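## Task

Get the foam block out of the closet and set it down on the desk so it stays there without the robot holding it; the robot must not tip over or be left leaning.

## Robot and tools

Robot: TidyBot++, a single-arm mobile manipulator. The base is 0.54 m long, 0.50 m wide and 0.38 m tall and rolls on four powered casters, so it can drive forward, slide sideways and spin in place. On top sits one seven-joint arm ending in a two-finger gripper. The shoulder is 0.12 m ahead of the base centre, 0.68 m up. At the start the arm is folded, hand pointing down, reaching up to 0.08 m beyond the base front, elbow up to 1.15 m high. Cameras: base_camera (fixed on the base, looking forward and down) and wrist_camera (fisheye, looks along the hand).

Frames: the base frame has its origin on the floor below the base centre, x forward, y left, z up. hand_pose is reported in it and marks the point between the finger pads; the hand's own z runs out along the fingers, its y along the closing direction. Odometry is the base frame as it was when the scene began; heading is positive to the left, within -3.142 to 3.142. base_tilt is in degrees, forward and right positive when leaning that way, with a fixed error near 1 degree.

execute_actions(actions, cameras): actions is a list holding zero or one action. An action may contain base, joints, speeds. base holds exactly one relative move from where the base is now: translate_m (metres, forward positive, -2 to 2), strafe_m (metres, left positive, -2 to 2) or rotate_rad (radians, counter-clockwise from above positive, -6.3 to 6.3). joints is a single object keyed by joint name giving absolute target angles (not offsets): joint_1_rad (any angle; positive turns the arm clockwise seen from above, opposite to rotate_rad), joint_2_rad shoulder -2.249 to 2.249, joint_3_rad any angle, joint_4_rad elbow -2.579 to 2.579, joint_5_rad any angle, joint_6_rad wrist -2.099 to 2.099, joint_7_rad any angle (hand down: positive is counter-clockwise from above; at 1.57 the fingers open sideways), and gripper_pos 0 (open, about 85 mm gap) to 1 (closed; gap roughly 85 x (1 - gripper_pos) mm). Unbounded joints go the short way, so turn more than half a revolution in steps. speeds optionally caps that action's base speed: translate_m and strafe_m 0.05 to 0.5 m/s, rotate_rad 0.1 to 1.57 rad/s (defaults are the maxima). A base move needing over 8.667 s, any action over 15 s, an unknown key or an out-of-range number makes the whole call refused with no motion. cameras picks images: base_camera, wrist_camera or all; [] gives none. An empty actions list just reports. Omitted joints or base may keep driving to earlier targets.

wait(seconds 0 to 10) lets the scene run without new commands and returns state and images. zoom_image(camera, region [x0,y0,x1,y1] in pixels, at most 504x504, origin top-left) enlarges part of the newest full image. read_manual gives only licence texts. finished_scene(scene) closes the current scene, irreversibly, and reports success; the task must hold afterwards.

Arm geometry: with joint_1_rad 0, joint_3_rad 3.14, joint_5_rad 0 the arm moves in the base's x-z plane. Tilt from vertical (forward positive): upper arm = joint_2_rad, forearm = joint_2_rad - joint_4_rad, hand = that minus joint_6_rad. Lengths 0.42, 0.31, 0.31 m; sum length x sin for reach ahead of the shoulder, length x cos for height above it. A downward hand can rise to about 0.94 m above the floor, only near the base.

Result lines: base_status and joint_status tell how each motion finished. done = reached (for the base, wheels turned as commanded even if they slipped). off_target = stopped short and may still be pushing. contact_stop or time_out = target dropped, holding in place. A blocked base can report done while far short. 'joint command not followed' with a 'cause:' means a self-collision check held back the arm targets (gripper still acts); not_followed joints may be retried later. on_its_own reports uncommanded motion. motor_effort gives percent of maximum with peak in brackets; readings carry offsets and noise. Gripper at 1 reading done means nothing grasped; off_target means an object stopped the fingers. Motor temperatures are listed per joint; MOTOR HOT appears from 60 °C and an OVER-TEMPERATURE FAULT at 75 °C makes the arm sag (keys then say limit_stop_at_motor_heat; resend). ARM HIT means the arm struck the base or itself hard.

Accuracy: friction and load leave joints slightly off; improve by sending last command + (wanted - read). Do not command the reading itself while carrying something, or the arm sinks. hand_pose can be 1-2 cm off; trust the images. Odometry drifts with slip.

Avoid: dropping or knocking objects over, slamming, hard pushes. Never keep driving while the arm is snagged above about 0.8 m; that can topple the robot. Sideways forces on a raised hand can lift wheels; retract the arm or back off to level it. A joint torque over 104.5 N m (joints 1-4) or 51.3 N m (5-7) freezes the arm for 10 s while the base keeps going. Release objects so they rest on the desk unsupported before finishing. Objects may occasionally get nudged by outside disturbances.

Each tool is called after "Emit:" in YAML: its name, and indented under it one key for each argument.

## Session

Emit:
execute_actions:
  actions: []

Scene clock: 0.00 s.
Motor temperatures (°C, as the motors report them): [41 38 35 36 44 39 46]
base_odometry: x=+0.000 y=+0.000 heading=+0.000 (m, m, rad; odometry frame)
base_tilt: forward=+0.8 right=+0.0 (deg)
base_status: not commanded
joint_positions: joint_1_rad=+0.003 joint_2_rad=-0.299 joint_3_rad=+3.142 joint_4_rad=-2.533 joint_5_rad=-0.048 joint_6_rad=-0.839 joint_7_rad=+1.541 gripper_pos=+0.000
joint_status: not commanded
motor_effort: joint_1_rad=+0 joint_2_rad=-3 joint_3_rad=+0 joint_4_rad=+15 joint_5_rad=+0 joint_6_rad=+2 joint_7_rad=+1 (%)
hand_pose: x=+0.2646 y=+0.0120 z=+0.5801 quat_wxyz=(-0.019, +0.999, -0.032, +0.034) (m; base frame)
pictures: base_camera, wrist_camera
camera_calibration (this result's frames):
wrist_camera: T_world_to_cam=[[-0.111739, -0.993718, -0.00618278, 0.0432682], [-0.992566, 0.111908, -0.0478416, 0.343925], [0.048233, 0.000791029, -0.998836, 0.704328], [0, 0, 0, 1]] pos_world=[0.312232, 0.00395139, 0.720229]
Images, in order (width x height): base_camera 644x364, wrist_camera 644x476.

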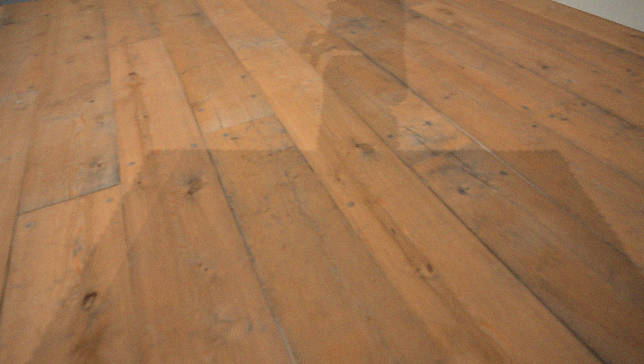

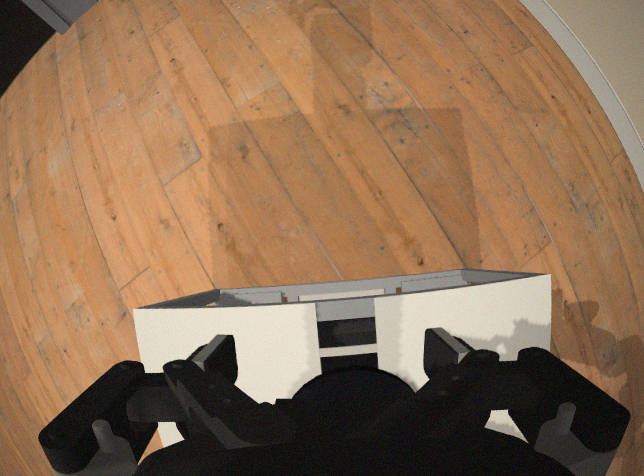

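Emit:
execute_actions:
  actions:
    - {"base":{"rotate_rad":0.48},"joints":{"joint_6_rad":0.35,"joint_5_rad":0.045,"joint_1_rad":-0.4,"joint_7_rad":1.6}}

Scene clock: 4.07 s.
Motor temperatures (°C, as the motors report them): [41 38 35 36 44 39 46]
base_odometry: x=+0.000 y=+0.000 heading=+0.479 (m, m, rad; odometry frame)
base_tilt: forward=+0.8 right=+0.0 (deg)
base_status: done
joint_positions: joint_1_rad=-0.386 joint_2_rad=-0.299 joint_3_rad=+3.142 joint_4_rad=-2.533 joint_5_rad=-0.002 joint_6_rad=+0.321 joint_7_rad=+1.561 gripper_pos=+0.000
joint_status: all done
motor_effort: joint_1_rad=+0(2) joint_2_rad=-7(7) joint_3_rad=-1(1) joint_4_rad=+16(17) joint_5_rad=+0(1) joint_6_rad=+8(8) joint_7_rad=+0(2) (%)
hand_pose: x=+0.5052 y=+0.1578 z=+0.7861 quat_wxyz=(-0.113, +0.803, +0.152, +0.565) (m; base frame)
pictures: base_camera, wrist_camera
camera_calibration (this result's frames):
wrist_camera: T_world_to_cam=[[0.324019, -0.945139, -0.0415082, 0.0162807], [-0.347049, -0.0779323, -0.934603, 0.977223], [0.880096, 0.317235, -0.353261, -0.0793022], [0, 0, 0, 1]] pos_world=[0.403663, 0.116702, 0.885977]
Images, in order (width x height): base_camera 644x364, wrist_camera 644x476.

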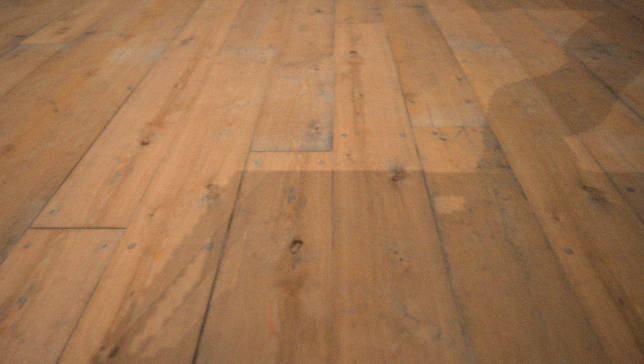

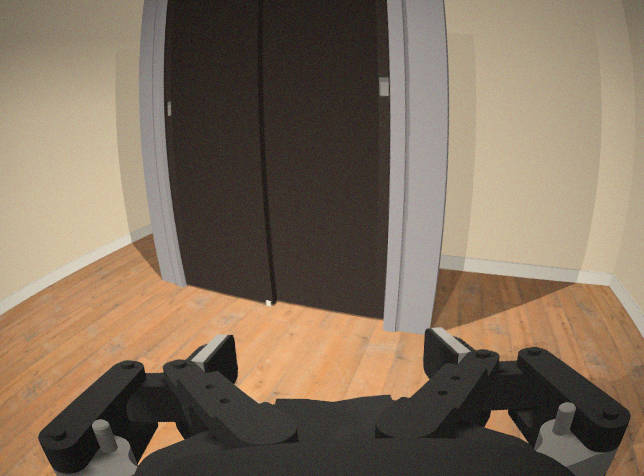

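Emit:
execute_actions:
  actions:
    - {"base":{"strafe_m":0.42},"joints":{"joint_1_rad":0.115,"joint_2_rad":0.01,"joint_3_rad":3.14,"joint_4_rad":-1.82,"joint_6_rad":0.2,"joint_7_rad":3.16,"gripper_pos":1}}
  cameras: []

Emit:
execute_actions:
  actions:
    - {"base":{"translate_m":0.76}}

Scene clock: 11.77 s.
Motor temperatures (°C, as the motors report them): [41 38 35 36 44 39 46]
base_odometry: x=-0.194 y=+0.373 heading=+0.480 (m, m, rad; odometry frame)
base_tilt: forward=+0.8 right=+0.0 (deg)
base_status: done
joint_positions: joint_1_rad=+0.098 joint_2_rad=-0.016 joint_3_rad=+3.140 joint_4_rad=-1.843 joint_5_rad=-0.001 joint_6_rad=+0.240 joint_7_rad=+3.126 gripper_pos=+0.999
joint_status: all done
motor_effort: joint_1_rad=+0(1) joint_2_rad=-21(21) joint_3_rad=-1(2) joint_4_rad=+19(18) joint_5_rad=+0(0) joint_6_rad=+9(9) joint_7_rad=+1(1) (%)
hand_pose: x=+0.7248 y=-0.0571 z=+1.0183 quat_wxyz=(+0.516, +0.531, +0.475, +0.476) (m; base frame)
pictures: none
No camera images: the call's "cameras" was empty. Leave "cameras" out to get every camera's image.

Scene clock: 14.67 s.
Motor temperatures (°C, as the motors report them): [41 38 35 37 44 39 46]
base_odometry: x=+0.480 y=+0.724 heading=+0.481 (m, m, rad; odometry frame)
base_tilt: forward=+0.9 right=+0.0 (deg)
base_status: done
joint_positions: joint_1_rad=+0.099 joint_2_rad=-0.005 joint_3_rad=+3.140 joint_4_rad=-1.841 joint_5_rad=-0.001 joint_6_rad=+0.237 joint_7_rad=+3.126 gripper_pos=+0.999
joint_status: not commanded
motor_effort: joint_1_rad=-1(1) joint_2_rad=-22(24) joint_3_rad=+0(0) joint_4_rad=+19(20) joint_5_rad=+0(1) joint_6_rad=+8(9) joint_7_rad=+0(1) (%)
hand_pose: x=+0.7287 y=-0.0582 z=+1.0112 quat_wxyz=(+0.512, +0.535, +0.477, +0.472) (m; base frame)
pictures: base_camera, wrist_camera
camera_calibration (this result's frames):
wrist_camera: T_world_to_cam=[[-0.0146905, -0.0615756, 0.997994, -1.00383], [-0.116299, -0.991222, -0.0628697, 0.145529], [0.993106, -0.11699, 0.0074004, -0.600317], [0, 0, 0, 1]] pos_world=[0.598357, 0.0122092, 1.01541]
Images, in order (width x height): base_camera 644x364, wrist_camera 644x476.

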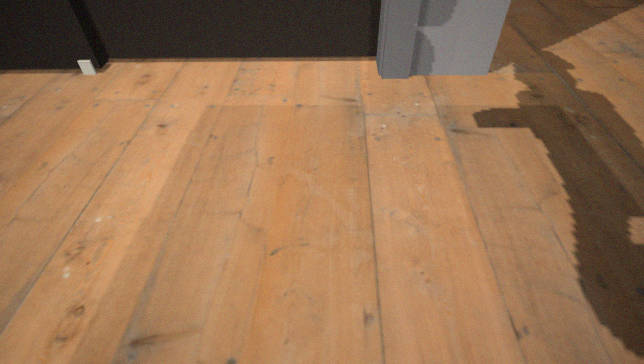

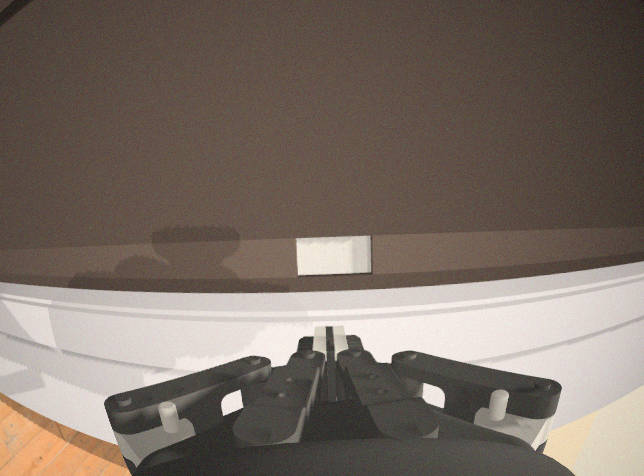

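Emit:
execute_actions:
  actions:
    - {"base":{"strafe_m":0.015}}
  cameras: []

Emit:
execute_actions:
  actions:
    - {"base":{"translate_m":0.175},"speeds":{"translate_m":0.2}}

Scene clock: 18.70 s.
Motor temperatures (°C, as the motors report them): [41 38 35 37 44 39 46]
base_odometry: x=+0.473 y=+0.738 heading=+0.480 (m, m, rad; odometry frame)
base_tilt: forward=+0.8 right=+0.0 (deg)
base_status: done
joint_positions: joint_1_rad=+0.104 joint_2_rad=-0.005 joint_3_rad=+3.139 joint_4_rad=-1.841 joint_5_rad=-0.001 joint_6_rad=+0.237 joint_7_rad=+3.126 gripper_pos=+0.999
joint_status: not commanded
motor_effort: joint_1_rad=+0(2) joint_2_rad=-21(22) joint_3_rad=-1(3) joint_4_rad=+19(20) joint_5_rad=-1(1) joint_6_rad=+8(9) joint_7_rad=+0(1) (%)
hand_pose: x=+0.7285 y=-0.0605 z=+1.0112 quat_wxyz=(+0.513, +0.536, +0.476, +0.471) (m; base frame)
pictures: none
No camera images: the call's "cameras" was empty. Leave "cameras" out to get every camera's image.

Scene clock: 20.33 s.
Motor temperatures (°C, as the motors report them): [41 38 35 37 44 39 46]
base_odometry: x=+0.628 y=+0.819 heading=+0.481 (m, m, rad; odometry frame)
base_tilt: forward=+0.9 right=+0.0 (deg)
base_status: done
joint_positions: joint_1_rad=+0.104 joint_2_rad=-0.002 joint_3_rad=+3.139 joint_4_rad=-1.840 joint_5_rad=-0.001 joint_6_rad=+0.236 joint_7_rad=+3.126 gripper_pos=+0.999
joint_status: not commanded
motor_effort: joint_1_rad=-1(1) joint_2_rad=-21(23) joint_3_rad=+0(1) joint_4_rad=+19(21) joint_5_rad=+0(1) joint_6_rad=+9(9) joint_7_rad=+1(1) (%)
hand_pose: x=+0.7295 y=-0.0606 z=+1.0094 quat_wxyz=(+0.512, +0.537, +0.477, +0.471) (m; base frame)
pictures: base_camera, wrist_camera
camera_calibration (this result's frames):
wrist_camera: T_world_to_cam=[[-0.0117163, -0.0618049, 0.998019, -1.00447], [-0.120297, -0.990752, -0.0627671, 0.145933], [0.992669, -0.120794, 0.00417297, -0.598039], [0, 0, 0, 1]] pos_world=[0.599441, 0.0102627, 1.01413]
Images, in order (width x height): base_camera 644x364, wrist_camera 644x476.

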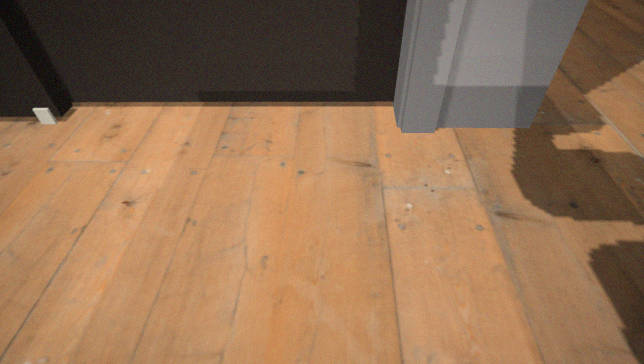

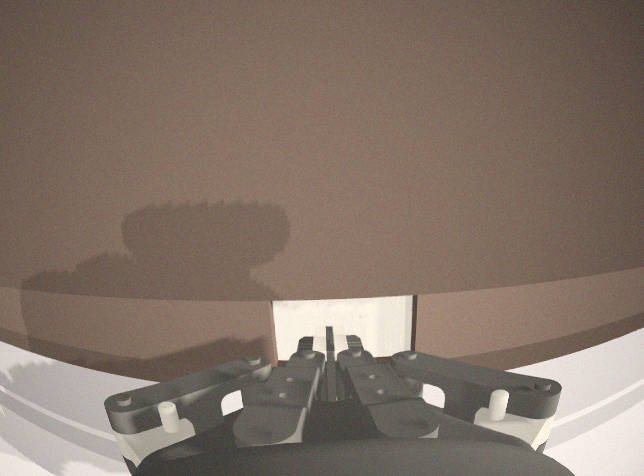

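Emit:
execute_actions:
  actions:
    - {"base":{"translate_m":0.033},"speeds":{"translate_m":0.05}}
  cameras: ["wrist_camera"]

Scene clock: 23.77 s.
Motor temperatures (°C, as the motors report them): [41 38 35 37 44 39 46]
base_odometry: x=+0.657 y=+0.834 heading=+0.481 (m, m, rad; odometry frame)
base_tilt: forward=+0.9 right=+0.0 (deg)
base_status: done
joint_positions: joint_1_rad=+0.104 joint_2_rad=-0.004 joint_3_rad=+3.139 joint_4_rad=-1.839 joint_5_rad=-0.001 joint_6_rad=+0.234 joint_7_rad=+3.126 gripper_pos=+0.999
joint_status: not commanded
motor_effort: joint_1_rad=-1(1) joint_2_rad=-19(23) joint_3_rad=-1(0) joint_4_rad=+19(22) joint_5_rad=+0(0) joint_6_rad=+8(9) joint_7_rad=+1(1) (%)
hand_pose: x=+0.7288 y=-0.0606 z=+1.0111 quat_wxyz=(+0.513, +0.536, +0.477, +0.471) (m; base frame)
pictures: wrist_camera
camera_calibration (this result's frames):
wrist_camera: T_world_to_cam=[[-0.0133819, -0.0616303, 0.998009, -1.00484], [-0.120231, -0.990758, -0.0627947, 0.145977], [0.992656, -0.120832, 0.00584835, -0.599061], [0, 0, 0, 1]] pos_world=[0.598766, 0.0103141, 1.01551]
Images, in order (width x height): wrist_camera 644x476.

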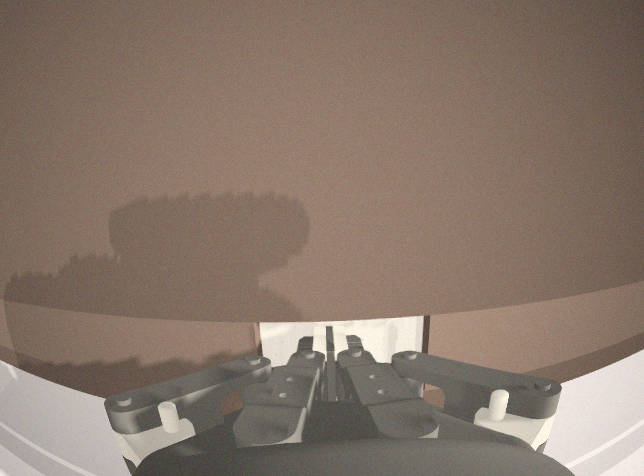

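Emit:
execute_actions:
  actions:
    - {"base":{"strafe_m":0.43},"joints":{"joint_1_rad":0.07,"joint_3_rad":3.105},"speeds":{"strafe_m":0.1}}

Scene clock: 30.63 s.
Motor temperatures (°C, as the motors report them): [41 38 35 37 44 39 46]
base_odometry: x=+0.458 y=+1.216 heading=+0.481 (m, m, rad; odometry frame)
base_tilt: forward=+0.9 right=-0.1 (deg)
base_status: done
joint_positions: joint_1_rad=+0.081 joint_2_rad=-0.006 joint_3_rad=+3.112 joint_4_rad=-1.839 joint_5_rad=-0.001 joint_6_rad=+0.229 joint_7_rad=+3.126 gripper_pos=+0.999
joint_status: all done
motor_effort: joint_1_rad=+0(11) joint_2_rad=-13(22) joint_3_rad=+1(11) joint_4_rad=+23(23) joint_5_rad=+0(2) joint_6_rad=+10(10) joint_7_rad=+0(1) (%)
hand_pose: x=+0.7302 y=-0.0302 z=+1.0106 quat_wxyz=(+0.500, +0.525, +0.491, +0.483) (m; base frame)
pictures: base_camera, wrist_camera
camera_calibration (this result's frames):
wrist_camera: T_world_to_cam=[[-0.00709923, -0.0622198, 0.998037, -1.00713], [-0.0711379, -0.995502, -0.0625677, 0.140039], [0.997441, -0.0714425, 0.00264111, -0.59545], [0, 0, 0, 1]] pos_world=[0.596739, 0.0342052, 1.01549]
Images, in order (width x height): base_camera 644x364, wrist_camera 644x476.

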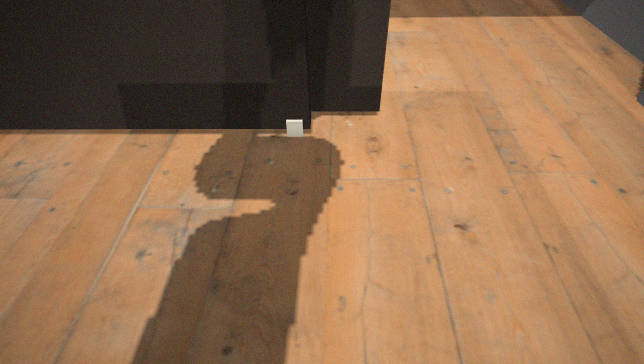

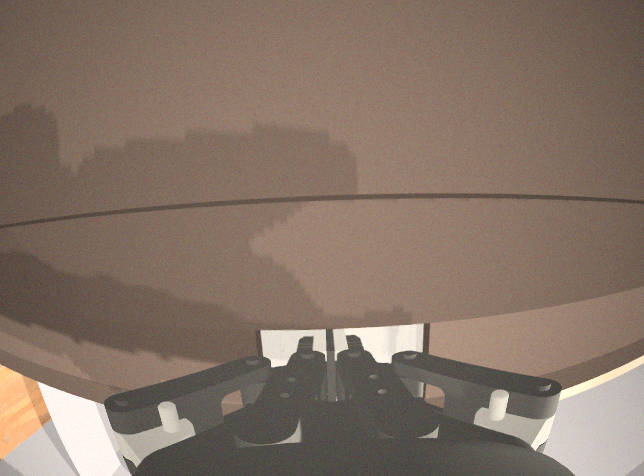

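Emit:
execute_actions:
  actions:
    - {"base":{"translate_m":-0.04},"speeds":{"translate_m":0.15}}
  cameras: []

Emit:
execute_actions:
  actions:
    - {"base":{"strafe_m":-0.3},"joints":{"joint_1_rad":-0.015,"joint_3_rad":3.16,"joint_6_rad":-0.35,"joint_7_rad":1.55}}

Scene clock: 33.40 s.
Motor temperatures (°C, as the motors report them): [41 38 35 37 44 39 46]
base_odometry: x=+0.423 y=+1.197 heading=+0.481 (m, m, rad; odometry frame)
base_tilt: forward=+0.9 right=+0.0 (deg)
base_status: done
joint_positions: joint_1_rad=+0.081 joint_2_rad=+0.011 joint_3_rad=+3.112 joint_4_rad=-1.830 joint_5_rad=-0.001 joint_6_rad=+0.229 joint_7_rad=+3.126 gripper_pos=+0.999
joint_status: not commanded
motor_effort: joint_1_rad=+0(1) joint_2_rad=-22(26) joint_3_rad=+0(1) joint_4_rad=+19(22) joint_5_rad=-1(0) joint_6_rad=+9(10) joint_7_rad=+1(0) (%)
hand_pose: x=+0.7366 y=-0.0306 z=+1.0058 quat_wxyz=(+0.498, +0.527, +0.493, +0.481) (m; base frame)
pictures: none
No camera images: the call's "cameras" was empty. Leave "cameras" out to get every camera's image.

Scene clock: 35.47 s.
Motor temperatures (°C, as the motors report them): [41 38 35 37 44 39 46]
base_odometry: x=+0.561 y=+0.931 heading=+0.481 (m, m, rad; odometry frame)
base_tilt: forward=+0.8 right=+0.0 (deg)
base_status: done
joint_positions: joint_1_rad=+0.002 joint_2_rad=+0.011 joint_3_rad=+3.152 joint_4_rad=-1.830 joint_5_rad=-0.001 joint_6_rad=-0.318 joint_7_rad=+1.568 gripper_pos=+0.999
joint_status: all done
motor_effort: joint_1_rad=+0(2) joint_2_rad=-21(23) joint_3_rad=+0(1) joint_4_rad=+19(20) joint_5_rad=+0(1) joint_6_rad=+7(9) joint_7_rad=+1(1) (%)
hand_pose: x=+0.6857 y=-0.0051 z=+0.8458 quat_wxyz=(+0.002, +0.882, -0.007, +0.472) (m; base frame)
pictures: base_camera, wrist_camera
camera_calibration (this result's frames):
wrist_camera: T_world_to_cam=[[-0.0703601, -0.997292, -0.0214194, 0.059428], [-0.568116, 0.0577126, -0.820923, 1.13913], [0.819935, -0.0455915, -0.570638, 0.0578747], [0, 0, 0, 1]] pos_world=[0.603885, -0.00383658, 0.969436]
Images, in order (width x height): base_camera 644x364, wrist_camera 644x476.

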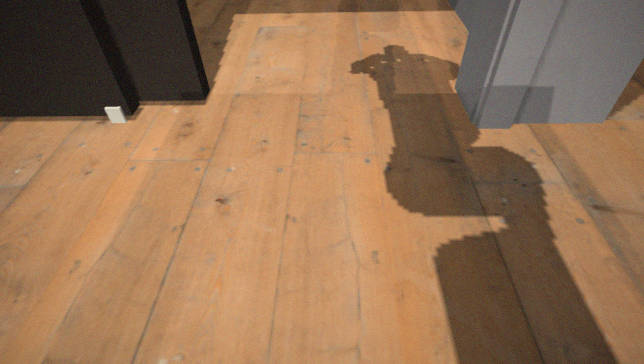

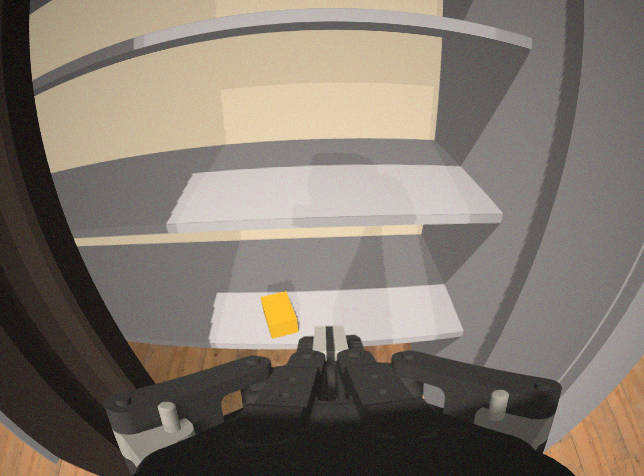

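Emit:
execute_actions:
  actions:
    - {"base":{"translate_m":0.18},"joints":{"joint_1_rad":-0.13,"joint_2_rad":0.755,"joint_3_rad":3.13,"joint_4_rad":-1.90,"joint_6_rad":0.30,"gripper_pos":0}}

Scene clock: 41.13 s.
Motor temperatures (°C, as the motors report them): [41 38 35 37 44 39 46]
base_odometry: x=+0.721 y=+1.014 heading=+0.480 (m, m, rad; odometry frame)
base_tilt: forward=+0.7 right=+0.0 (deg)
base_status: done
joint_positions: joint_1_rad=-0.114 joint_2_rad=+0.738 joint_3_rad=+3.145 joint_4_rad=-1.877 joint_5_rad=-0.001 joint_6_rad=+0.261 joint_7_rad=+1.568 gripper_pos=+0.000
joint_status: all done
motor_effort: joint_1_rad=+0(0) joint_2_rad=-38(41) joint_3_rad=-2(0) joint_4_rad=+11(20) joint_5_rad=-1(1) joint_6_rad=+6(8) joint_7_rad=+1(1) (%)
hand_pose: x=+0.7767 y=+0.0747 z=+0.5018 quat_wxyz=(-0.021, +0.922, +0.050, +0.383) (m; base frame)
pictures: base_camera, wrist_camera
camera_calibration (this result's frames):
wrist_camera: T_world_to_cam=[[0.0494715, -0.998749, -0.00725245, 0.0380034], [-0.717585, -0.0304919, -0.695803, 0.963698], [0.694712, 0.0396267, -0.718196, -0.0444352], [0, 0, 0, 1]] pos_world=[0.720525, 0.0691016, 0.638906]
Images, in order (width x height): base_camera 644x364, wrist_camera 644x476.

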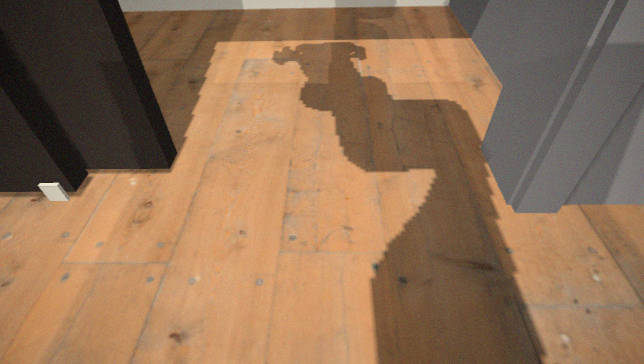

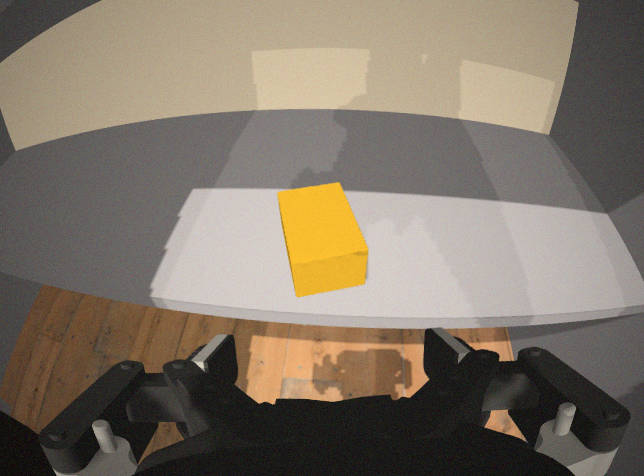

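Emit:
execute_actions:
  actions:
    - {"base":{"strafe_m":-0.092},"joints":{"joint_1_rad":-0.30}}
  cameras: []

Emit:
execute_actions:
  actions:
    - {"base":{"translate_m":0.14}}
  cameras: ["wrist_camera"]

Scene clock: 50.07 s.
Motor temperatures (°C, as the motors report them): [41 38 35 37 44 39 46]
base_odometry: x=+0.764 y=+0.932 heading=+0.480 (m, m, rad; odometry frame)
base_tilt: forward=+0.9 right=+0.0 (deg)
base_status: done
joint_positions: joint_1_rad=-0.285 joint_2_rad=+0.738 joint_3_rad=+3.143 joint_4_rad=-1.877 joint_5_rad=-0.001 joint_6_rad=+0.262 joint_7_rad=+1.568 gripper_pos=+0.000
joint_status: all done
motor_effort: joint_1_rad=-1(1) joint_2_rad=-38(39) joint_3_rad=-1(2) joint_4_rad=+11(11) joint_5_rad=+0(1) joint_6_rad=+6(6) joint_7_rad=+1(1) (%)
hand_pose: x=+0.7541 y=+0.1861 z=+0.5018 quat_wxyz=(-0.054, +0.914, +0.129, +0.380) (m; base frame)
pictures: none
No camera images: the call's "cameras" was empty. Leave "cameras" out to get every camera's image.

Scene clock: 51.50 s.
Motor temperatures (°C, as the motors report them): [41 38 35 37 44 39 46]
base_odometry: x=+0.888 y=+0.997 heading=+0.480 (m, m, rad; odometry frame)
base_tilt: forward=+1.0 right=-0.1 (deg)
base_status: done
joint_positions: joint_1_rad=-0.286 joint_2_rad=+0.738 joint_3_rad=+3.143 joint_4_rad=-1.880 joint_5_rad=-0.001 joint_6_rad=+0.264 joint_7_rad=+1.568 gripper_pos=+0.000
joint_status: not commanded
motor_effort: joint_1_rad=+0(1) joint_2_rad=-38(43) joint_3_rad=-1(2) joint_4_rad=+11(13) joint_5_rad=-1(1) joint_6_rad=+6(7) joint_7_rad=+0(0) (%)
hand_pose: x=+0.7525 y=+0.1872 z=+0.5007 quat_wxyz=(-0.055, +0.915, +0.130, +0.379) (m; base frame)
pictures: wrist_camera
camera_calibration (this result's frames):
wrist_camera: T_world_to_cam=[[0.221478, -0.975127, -0.00862016, 0.0183962], [-0.702818, -0.153489, -0.694614, 0.960301], [0.676014, 0.1599, -0.719331, -0.0407928], [0, 0, 0, 1]] pos_world=[0.698419, 0.171857, 0.637853]
Images, in order (width x height): wrist_camera 644x476.

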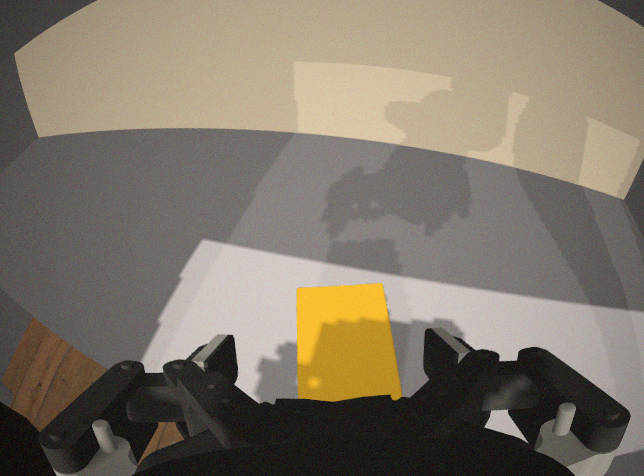

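Emit:
execute_actions:
  actions:
    - {"base":{"translate_m":0.045},"joints":{"joint_2_rad":0.80}}
  cameras: ["wrist_camera"]

Scene clock: 56.83 s.
Motor temperatures (°C, as the motors report them): [41 38 35 37 44 39 46]
base_odometry: x=+0.929 y=+1.018 heading=+0.480 (m, m, rad; odometry frame)
base_tilt: forward=+0.9 right=+0.0 (deg)
base_status: done
joint_positions: joint_1_rad=-0.287 joint_2_rad=+0.785 joint_3_rad=+3.142 joint_4_rad=-1.881 joint_5_rad=-0.001 joint_6_rad=+0.264 joint_7_rad=+1.568 gripper_pos=+0.000
joint_status: all done
motor_effort: joint_1_rad=+0(1) joint_2_rad=-38(40) joint_3_rad=-2(2) joint_4_rad=+10(12) joint_5_rad=+0(0) joint_6_rad=+6(6) joint_7_rad=+0(1) (%)
hand_pose: x=+0.7431 y=+0.1856 z=+0.4702 quat_wxyz=(-0.052, +0.923, +0.132, +0.358) (m; base frame)
pictures: wrist_camera
camera_calibration (this result's frames):
wrist_camera: T_world_to_cam=[[0.222713, -0.974865, -0.00609239, 0.0165111], [-0.732965, -0.163323, -0.66037, 0.940455], [0.642777, 0.151539, -0.750916, -0.0150222], [0, 0, 0, 1]] pos_world=[0.695299, 0.17197, 0.609869]
Images, in order (width x height): wrist_camera 644x476.

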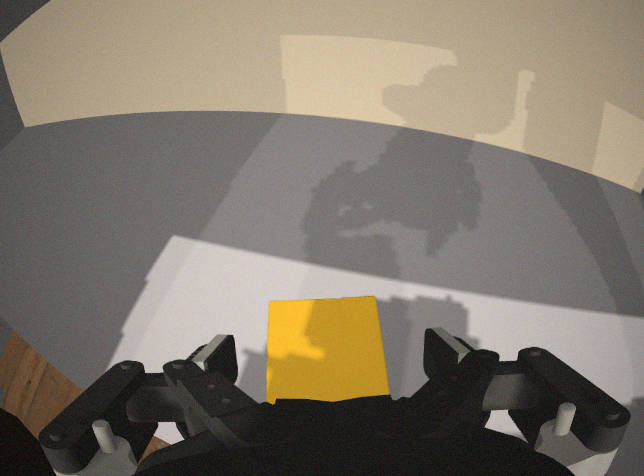

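Emit:
execute_actions:
  actions:
    - {"joints":{"joint_2_rad":0.852}}
  cameras: ["wrist_camera"]

Emit:
execute_actions:
  actions:
    - {"joints":{"gripper_pos":1}}
  cameras: ["wrist_camera"]

Scene clock: 59.53 s.
Motor temperatures (°C, as the motors report them): [41 38 35 37 44 39 46]
base_odometry: x=+0.929 y=+1.018 heading=+0.480 (m, m, rad; odometry frame)
base_tilt: forward=+0.8 right=+0.0 (deg)
base_status: not commanded
joint_positions: joint_1_rad=-0.287 joint_2_rad=+0.835 joint_3_rad=+3.142 joint_4_rad=-1.882 joint_5_rad=-0.001 joint_6_rad=+0.264 joint_7_rad=+1.568 gripper_pos=+0.000
joint_status: all done
motor_effort: joint_1_rad=+0(0) joint_2_rad=-39(40) joint_3_rad=-1(2) joint_4_rad=+10(10) joint_5_rad=+0(0) joint_6_rad=+5(6) joint_7_rad=+1(1) (%)
hand_pose: x=+0.7317 y=+0.1823 z=+0.4374 quat_wxyz=(-0.049, +0.932, +0.133, +0.334) (m; base frame)
pictures: wrist_camera
camera_calibration (this result's frames):
wrist_camera: T_world_to_cam=[[0.222493, -0.97493, -0.0028677, 0.0143268], [-0.764439, -0.172629, -0.621154, 0.917444], [0.605087, 0.140394, -0.783683, 0.012102], [0, 0, 0, 1]] pos_world=[0.690819, 0.170646, 0.579399]
Images, in order (width x height): wrist_camera 644x476.

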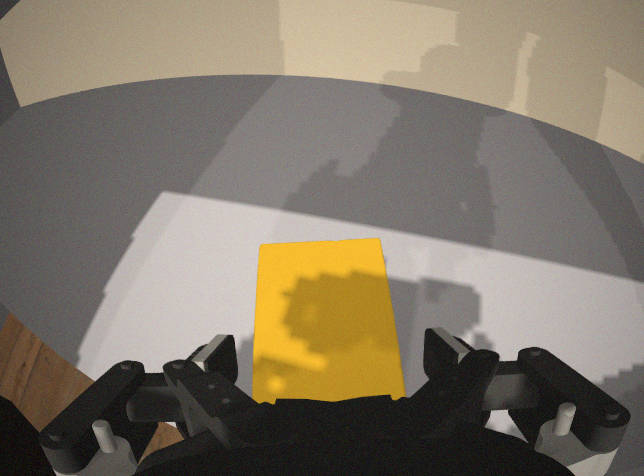

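Scene clock: 60.63 s.
Motor temperatures (°C, as the motors report them): [41 38 35 37 44 39 46]
base_odometry: x=+0.929 y=+1.018 heading=+0.480 (m, m, rad; odometry frame)
base_tilt: forward=+0.8 right=+0.0 (deg)
base_status: not commanded
joint_positions: joint_1_rad=-0.287 joint_2_rad=+0.834 joint_3_rad=+3.142 joint_4_rad=-1.882 joint_5_rad=-0.001 joint_6_rad=+0.267 joint_7_rad=+1.568 gripper_pos=+0.406
joint_status: gripper_pos off_target (ended at +0.406, target +1.000)
motor_effort: joint_1_rad=+0(1) joint_2_rad=-37(39) joint_3_rad=-2(2) joint_4_rad=+9(10) joint_5_rad=+0(0) joint_6_rad=+5(6) joint_7_rad=+1(0) (%)
hand_pose: x=+0.7327 y=+0.1826 z=+0.4385 quat_wxyz=(-0.049, +0.931, +0.133, +0.336) (m; base frame)
pictures: wrist_camera
camera_calibration (this result's frames):
wrist_camera: T_world_to_cam=[[0.222555, -0.974915, -0.00317477, 0.0145236], [-0.762034, -0.171925, -0.624296, 0.918371], [0.60809, 0.141359, -0.781181, 0.00889586], [0, 0, 0, 1]] pos_world=[0.691188, 0.170793, 0.580331]
Images, in order (width x height): wrist_camera 644x476.

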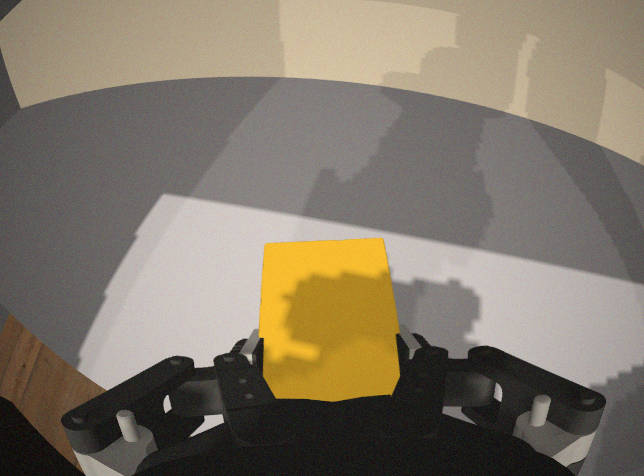

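Emit:
execute_actions:
  actions:
    - {"joints":{"joint_2_rad":0.77}}
  cameras: []

Emit:
execute_actions:
  actions:
    - {"base":{"translate_m":-0.55},"joints":{"joint_1_rad":-0.14}}
  cameras: ["wrist_camera"]

Emit:
execute_actions:
  actions:
    - {"base":{"translate_m":-1.0},"joints":{"joint_1_rad":-3.15,"joint_2_rad":0.24,"joint_4_rad":-1.40,"joint_6_rad":-0.45}}
  cameras: ["wrist_camera"]

Scene clock: 64.50 s.
Motor temperatures (°C, as the motors report them): [41 38 35 37 44 39 46]
base_odometry: x=+0.929 y=+1.018 heading=+0.480 (m, m, rad; odometry frame)
base_tilt: forward=+0.9 right=+0.0 (deg)
base_status: not commanded
joint_positions: joint_1_rad=-0.287 joint_2_rad=+0.791 joint_3_rad=+3.142 joint_4_rad=-1.882 joint_5_rad=-0.001 joint_6_rad=+0.267 joint_7_rad=+1.568 gripper_pos=+0.406
joint_status: all done
motor_effort: joint_1_rad=+0(0) joint_2_rad=-38(41) joint_3_rad=-1(1) joint_4_rad=+11(11) joint_5_rad=+0(0) joint_6_rad=+6(6) joint_7_rad=+0(1) (%)
hand_pose: x=+0.7419 y=+0.1853 z=+0.4662 quat_wxyz=(-0.052, +0.924, +0.132, +0.356) (m; base frame)
pictures: none
No camera images: the call's "cameras" was empty. Leave "cameras" out to get every camera's image.

Scene clock: 67.07 s.
Motor temperatures (°C, as the motors report them): [41 38 35 37 44 39 46]
base_odometry: x=+0.441 y=+0.764 heading=+0.480 (m, m, rad; odometry frame)
base_tilt: forward=+0.8 right=+0.0 (deg)
base_status: done
joint_positions: joint_1_rad=-0.140 joint_2_rad=+0.790 joint_3_rad=+3.137 joint_4_rad=-1.888 joint_5_rad=-0.001 joint_6_rad=+0.267 joint_7_rad=+1.568 gripper_pos=+0.406
joint_status: all done
motor_effort: joint_1_rad=+0(5) joint_2_rad=-40(40) joint_3_rad=-2(5) joint_4_rad=+11(12) joint_5_rad=+0(1) joint_6_rad=+6(6) joint_7_rad=+1(1) (%)
hand_pose: x=+0.7594 y=+0.0941 z=+0.4649 quat_wxyz=(-0.027, +0.932, +0.064, +0.356) (m; base frame)
pictures: wrist_camera
camera_calibration (this result's frames):
wrist_camera: T_world_to_cam=[[0.08015, -0.996745, -0.00870583, 0.0351295], [-0.754998, -0.0550036, -0.653416, 0.937214], [0.65081, 0.0589442, -0.756949, -0.0101779], [0, 0, 0, 1]] pos_world=[0.711403, 0.0871652, 0.604992]
Images, in order (width x height): wrist_camera 644x476.

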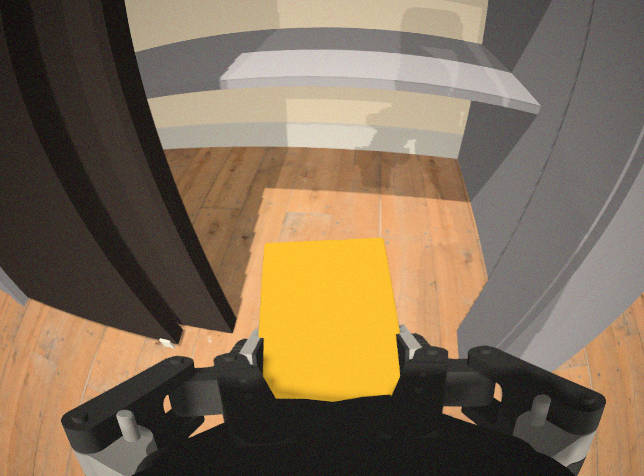

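Scene clock: 70.90 s.
Motor temperatures (°C, as the motors report them): [41 38 35 37 44 39 46]
base_odometry: x=-0.447 y=+0.302 heading=+0.480 (m, m, rad; odometry frame)
base_tilt: forward=+0.8 right=+0.0 (deg)
base_status: done
joint_positions: joint_1_rad=-3.142 joint_2_rad=+0.265 joint_3_rad=+3.130 joint_4_rad=-1.427 joint_5_rad=-0.001 joint_6_rad=-0.412 joint_7_rad=+1.568 gripper_pos=+0.406
joint_status: all done
motor_effort: joint_1_rad=-1(3) joint_2_rad=-32(41) joint_3_rad=-1(4) joint_4_rad=+20(20) joint_5_rad=-1(0) joint_6_rad=+8(8) joint_7_rad=+1(1) (%)
hand_pose: x=-0.5711 y=-0.0089 z=+0.8922 quat_wxyz=(-0.496, -0.003, +0.868, -0.005) (m; base frame)
pictures: wrist_camera
camera_calibration (this result's frames):
wrist_camera: T_world_to_cam=[[0.0456372, 0.998572, -0.0277565, 0.0579278], [0.522564, -0.0475446, -0.851273, 1.11244], [-0.851378, 0.0243452, -0.523988, 0.119138], [0, 0, 0, 1]] pos_world=[-0.482532, -0.00785519, 1.01102]
Images, in order (width x height): wrist_camera 644x476.

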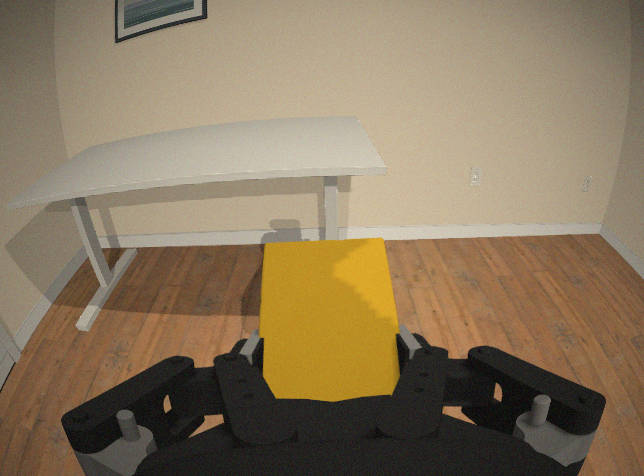

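Emit:
execute_actions:
  actions:
    - {"base":{"translate_m":-0.93},"joints":{"joint_1_rad":-3.3,"joint_6_rad":-0.67}}
  cameras: ["wrist_camera"]

Scene clock: 77.50 s.
Motor temperatures (°C, as the motors report them): [41 39 35 37 44 39 46]
base_odometry: x=-1.271 y=-0.128 heading=+0.480 (m, m, rad; odometry frame)
base_tilt: forward=+0.8 right=+0.0 (deg)
base_status: done
joint_positions: joint_1_rad=-3.301 joint_2_rad=+0.256 joint_3_rad=+3.126 joint_4_rad=-1.424 joint_5_rad=-0.001 joint_6_rad=-0.640 joint_7_rad=+1.568 gripper_pos=+0.406
joint_status: all done
motor_effort: joint_1_rad=+0(3) joint_2_rad=-30(34) joint_3_rad=-1(3) joint_4_rad=+19(20) joint_5_rad=+0(0) joint_6_rad=+7(8) joint_7_rad=+0(1) (%)
hand_pose: x=-0.5180 y=-0.1128 z=+0.8428 quat_wxyz=(-0.398, -0.077, +0.913, -0.037) (m; base frame)
pictures: wrist_camera
camera_calibration (this result's frames):
wrist_camera: T_world_to_cam=[[-0.112539, 0.993527, -0.0154792, 0.0649617], [0.691485, 0.0671196, -0.719266, 1.02682], [-0.713571, -0.0916489, -0.694562, 0.343064], [0, 0, 0, 1]] pos_world=[-0.457919, -0.102019, 0.977842]
Images, in order (width x height): wrist_camera 644x476.

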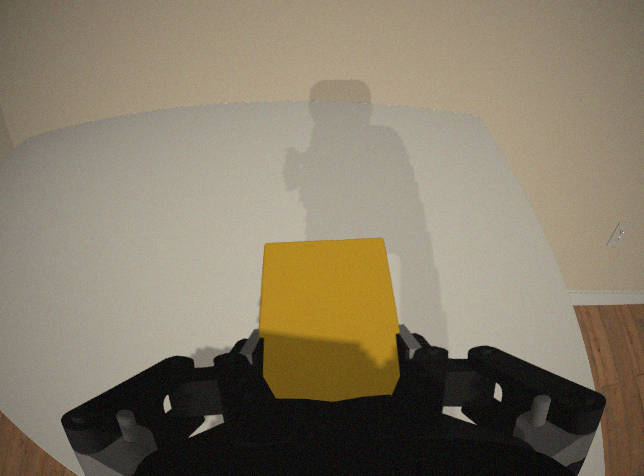

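Emit:
execute_actions:
  actions:
    - {"joints":{"joint_2_rad":0.39,"joint_6_rad":-0.58}}
  cameras: ["wrist_camera"]

Scene clock: 80.90 s.
Motor temperatures (°C, as the motors report them): [41 39 35 37 44 39 46]
base_odometry: x=-1.271 y=-0.128 heading=+0.480 (m, m, rad; odometry frame)
base_tilt: forward=+0.7 right=+0.0 (deg)
base_status: not commanded
joint_positions: joint_1_rad=-3.301 joint_2_rad=+0.388 joint_3_rad=+3.126 joint_4_rad=-1.421 joint_5_rad=-0.001 joint_6_rad=-0.622 joint_7_rad=+1.568 gripper_pos=+0.406
joint_status: all done
motor_effort: joint_1_rad=+0(0) joint_2_rad=-34(38) joint_3_rad=-1(2) joint_4_rad=+18(19) joint_5_rad=-1(0) joint_6_rad=+6(8) joint_7_rad=+0(1) (%)
hand_pose: x=-0.5385 y=-0.1161 z=+0.7617 quat_wxyz=(-0.347, -0.078, +0.934, -0.034) (m; base frame)
pictures: wrist_camera
camera_calibration (this result's frames):
wrist_camera: T_world_to_cam=[[-0.111, 0.993764, -0.0105927, 0.0618403], [0.765638, 0.0787139, -0.638437, 0.962584], [-0.633622, -0.0789767, -0.769601, 0.373485], [0, 0, 0, 1]] pos_world=[-0.493479, -0.107727, 0.902639]
Images, in order (width x height): wrist_camera 644x476.

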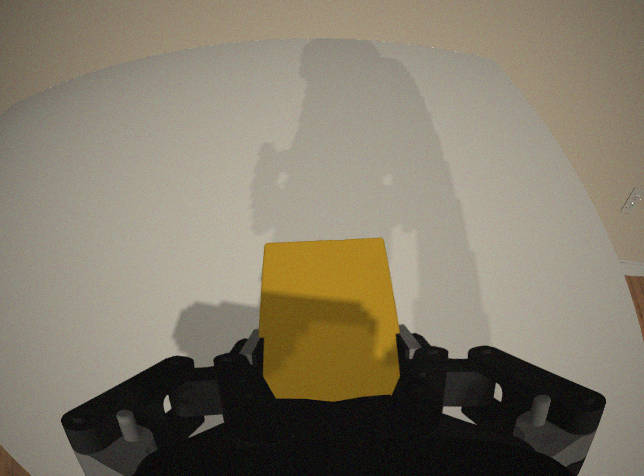

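Emit:
execute_actions:
  actions:
    - {"joints":{"joint_2_rad":0.435}}
  cameras: ["wrist_camera"]

Scene clock: 82.57 s.
Motor temperatures (°C, as the motors report them): [41 39 35 37 44 39 46]
base_odometry: x=-1.271 y=-0.128 heading=+0.480 (m, m, rad; odometry frame)
base_tilt: forward=+0.8 right=+0.0 (deg)
base_status: not commanded
joint_positions: joint_1_rad=-3.301 joint_2_rad=+0.408 joint_3_rad=+3.126 joint_4_rad=-1.419 joint_5_rad=-0.001 joint_6_rad=-0.616 joint_7_rad=+1.568 gripper_pos=+0.406
joint_status: all done
motor_effort: joint_1_rad=+0(0) joint_2_rad=-34(36) joint_3_rad=-1(1) joint_4_rad=+17(18) joint_5_rad=+0(0) joint_6_rad=+6(6) joint_7_rad=+1(1) (%)
hand_pose: x=-0.5418 y=-0.1166 z=+0.7503 quat_wxyz=(-0.341, -0.079, +0.936, -0.033) (m; base frame)
pictures: wrist_camera
camera_calibration (this result's frames):
wrist_camera: T_world_to_cam=[[-0.110824, 0.993789, -0.0101, 0.0616232], [0.773465, 0.0798637, -0.628788, 0.955074], [-0.624076, -0.0774967, -0.777511, 0.373898], [0, 0, 0, 1]] pos_world=[-0.498546, -0.10854, 0.891872]
Images, in order (width x height): wrist_camera 644x476.

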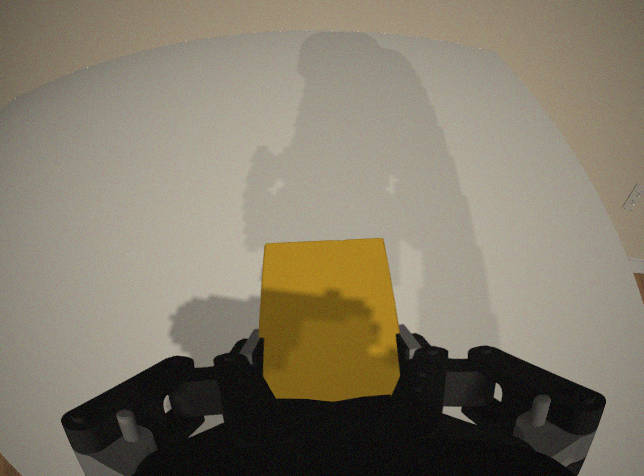

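Contact again. Release and lift.

Emit:
execute_actions:
  actions:
    - {"joints":{"gripper_pos":0.1,"joint_2_rad":0.41}}
  cameras: ["wrist_camera"]

Emit:
execute_actions:
  actions:
    - {"joints":{"joint_2_rad":0.27}}
  cameras: ["wrist_camera"]

Scene clock: 85.27 s.
Motor temperatures (°C, as the motors report them): [41 39 35 37 44 39 46]
base_odometry: x=-1.271 y=-0.128 heading=+0.480 (m, m, rad; odometry frame)
base_tilt: forward=+0.8 right=+0.0 (deg)
base_status: not commanded
joint_positions: joint_1_rad=-3.301 joint_2_rad=+0.407 joint_3_rad=+3.126 joint_4_rad=-1.419 joint_5_rad=-0.001 joint_6_rad=-0.616 joint_7_rad=+1.568 gripper_pos=+0.100
joint_status: all done
motor_effort: joint_1_rad=+0(0) joint_2_rad=-35(37) joint_3_rad=-1(1) joint_4_rad=+17(18) joint_5_rad=+0(1) joint_6_rad=+6(6) joint_7_rad=+1(1) (%)
hand_pose: x=-0.5418 y=-0.1166 z=+0.7505 quat_wxyz=(-0.341, -0.079, +0.936, -0.033) (m; base frame)
pictures: wrist_camera
camera_calibration (this result's frames):
wrist_camera: T_world_to_cam=[[-0.110826, 0.993788, -0.0101087, 0.0616294], [0.773349, 0.0798456, -0.628932, 0.955186], [-0.624219, -0.0775198, -0.777394, 0.373836], [0, 0, 0, 1]] pos_world=[-0.498507, -0.108534, 0.891988]
Images, in order (width x height): wrist_camera 644x476.

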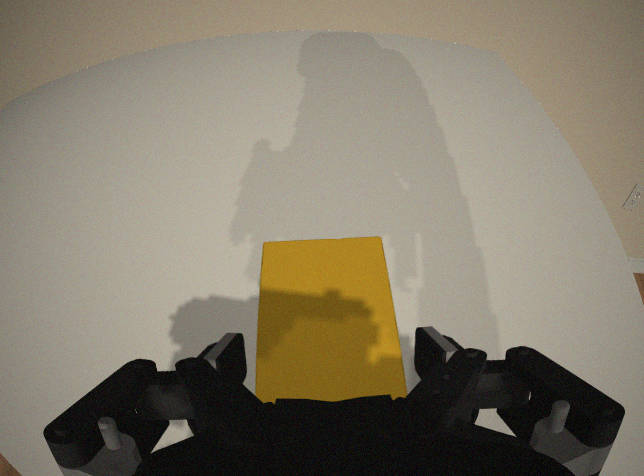

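Scene clock: 86.37 s.
Motor temperatures (°C, as the motors report them): [41 39 35 37 44 39 46]
base_odometry: x=-1.271 y=-0.128 heading=+0.480 (m, m, rad; odometry frame)
base_tilt: forward=+0.8 right=+0.0 (deg)
base_status: not commanded
joint_positions: joint_1_rad=-3.301 joint_2_rad=+0.275 joint_3_rad=+3.126 joint_4_rad=-1.416 joint_5_rad=-0.001 joint_6_rad=-0.616 joint_7_rad=+1.568 gripper_pos=+0.100
joint_status: all done
motor_effort: joint_1_rad=+0(0) joint_2_rad=-31(38) joint_3_rad=-1(1) joint_4_rad=+18(19) joint_5_rad=+0(0) joint_6_rad=+6(7) joint_7_rad=+1(1) (%)
hand_pose: x=-0.5278 y=-0.1144 z=+0.8399 quat_wxyz=(-0.403, -0.077, +0.911, -0.038) (m; base frame)
pictures: wrist_camera
camera_calibration (this result's frames):
wrist_camera: T_world_to_cam=[[-0.112591, 0.993504, -0.0165201, 0.0662816], [0.68265, 0.0652602, -0.727826, 1.034], [-0.72202, -0.0932239, -0.685563, 0.321727], [0, 0, 0, 1]] pos_world=[-0.466103, -0.103337, 0.97423]
Images, in order (width x height): wrist_camera 644x476.

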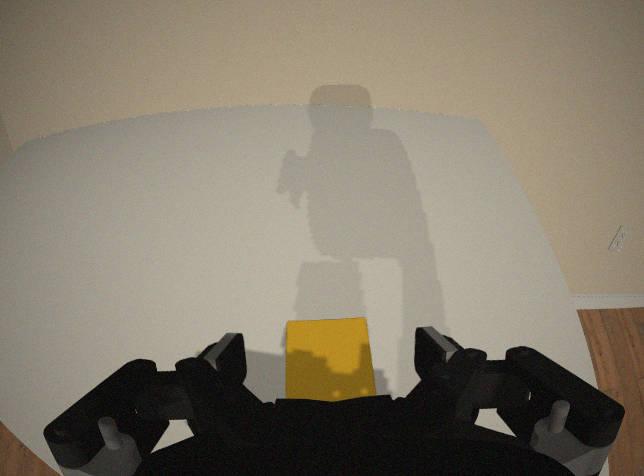

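Emit:
finished_scene:
  scene: 2

The scene is finished: the task was done.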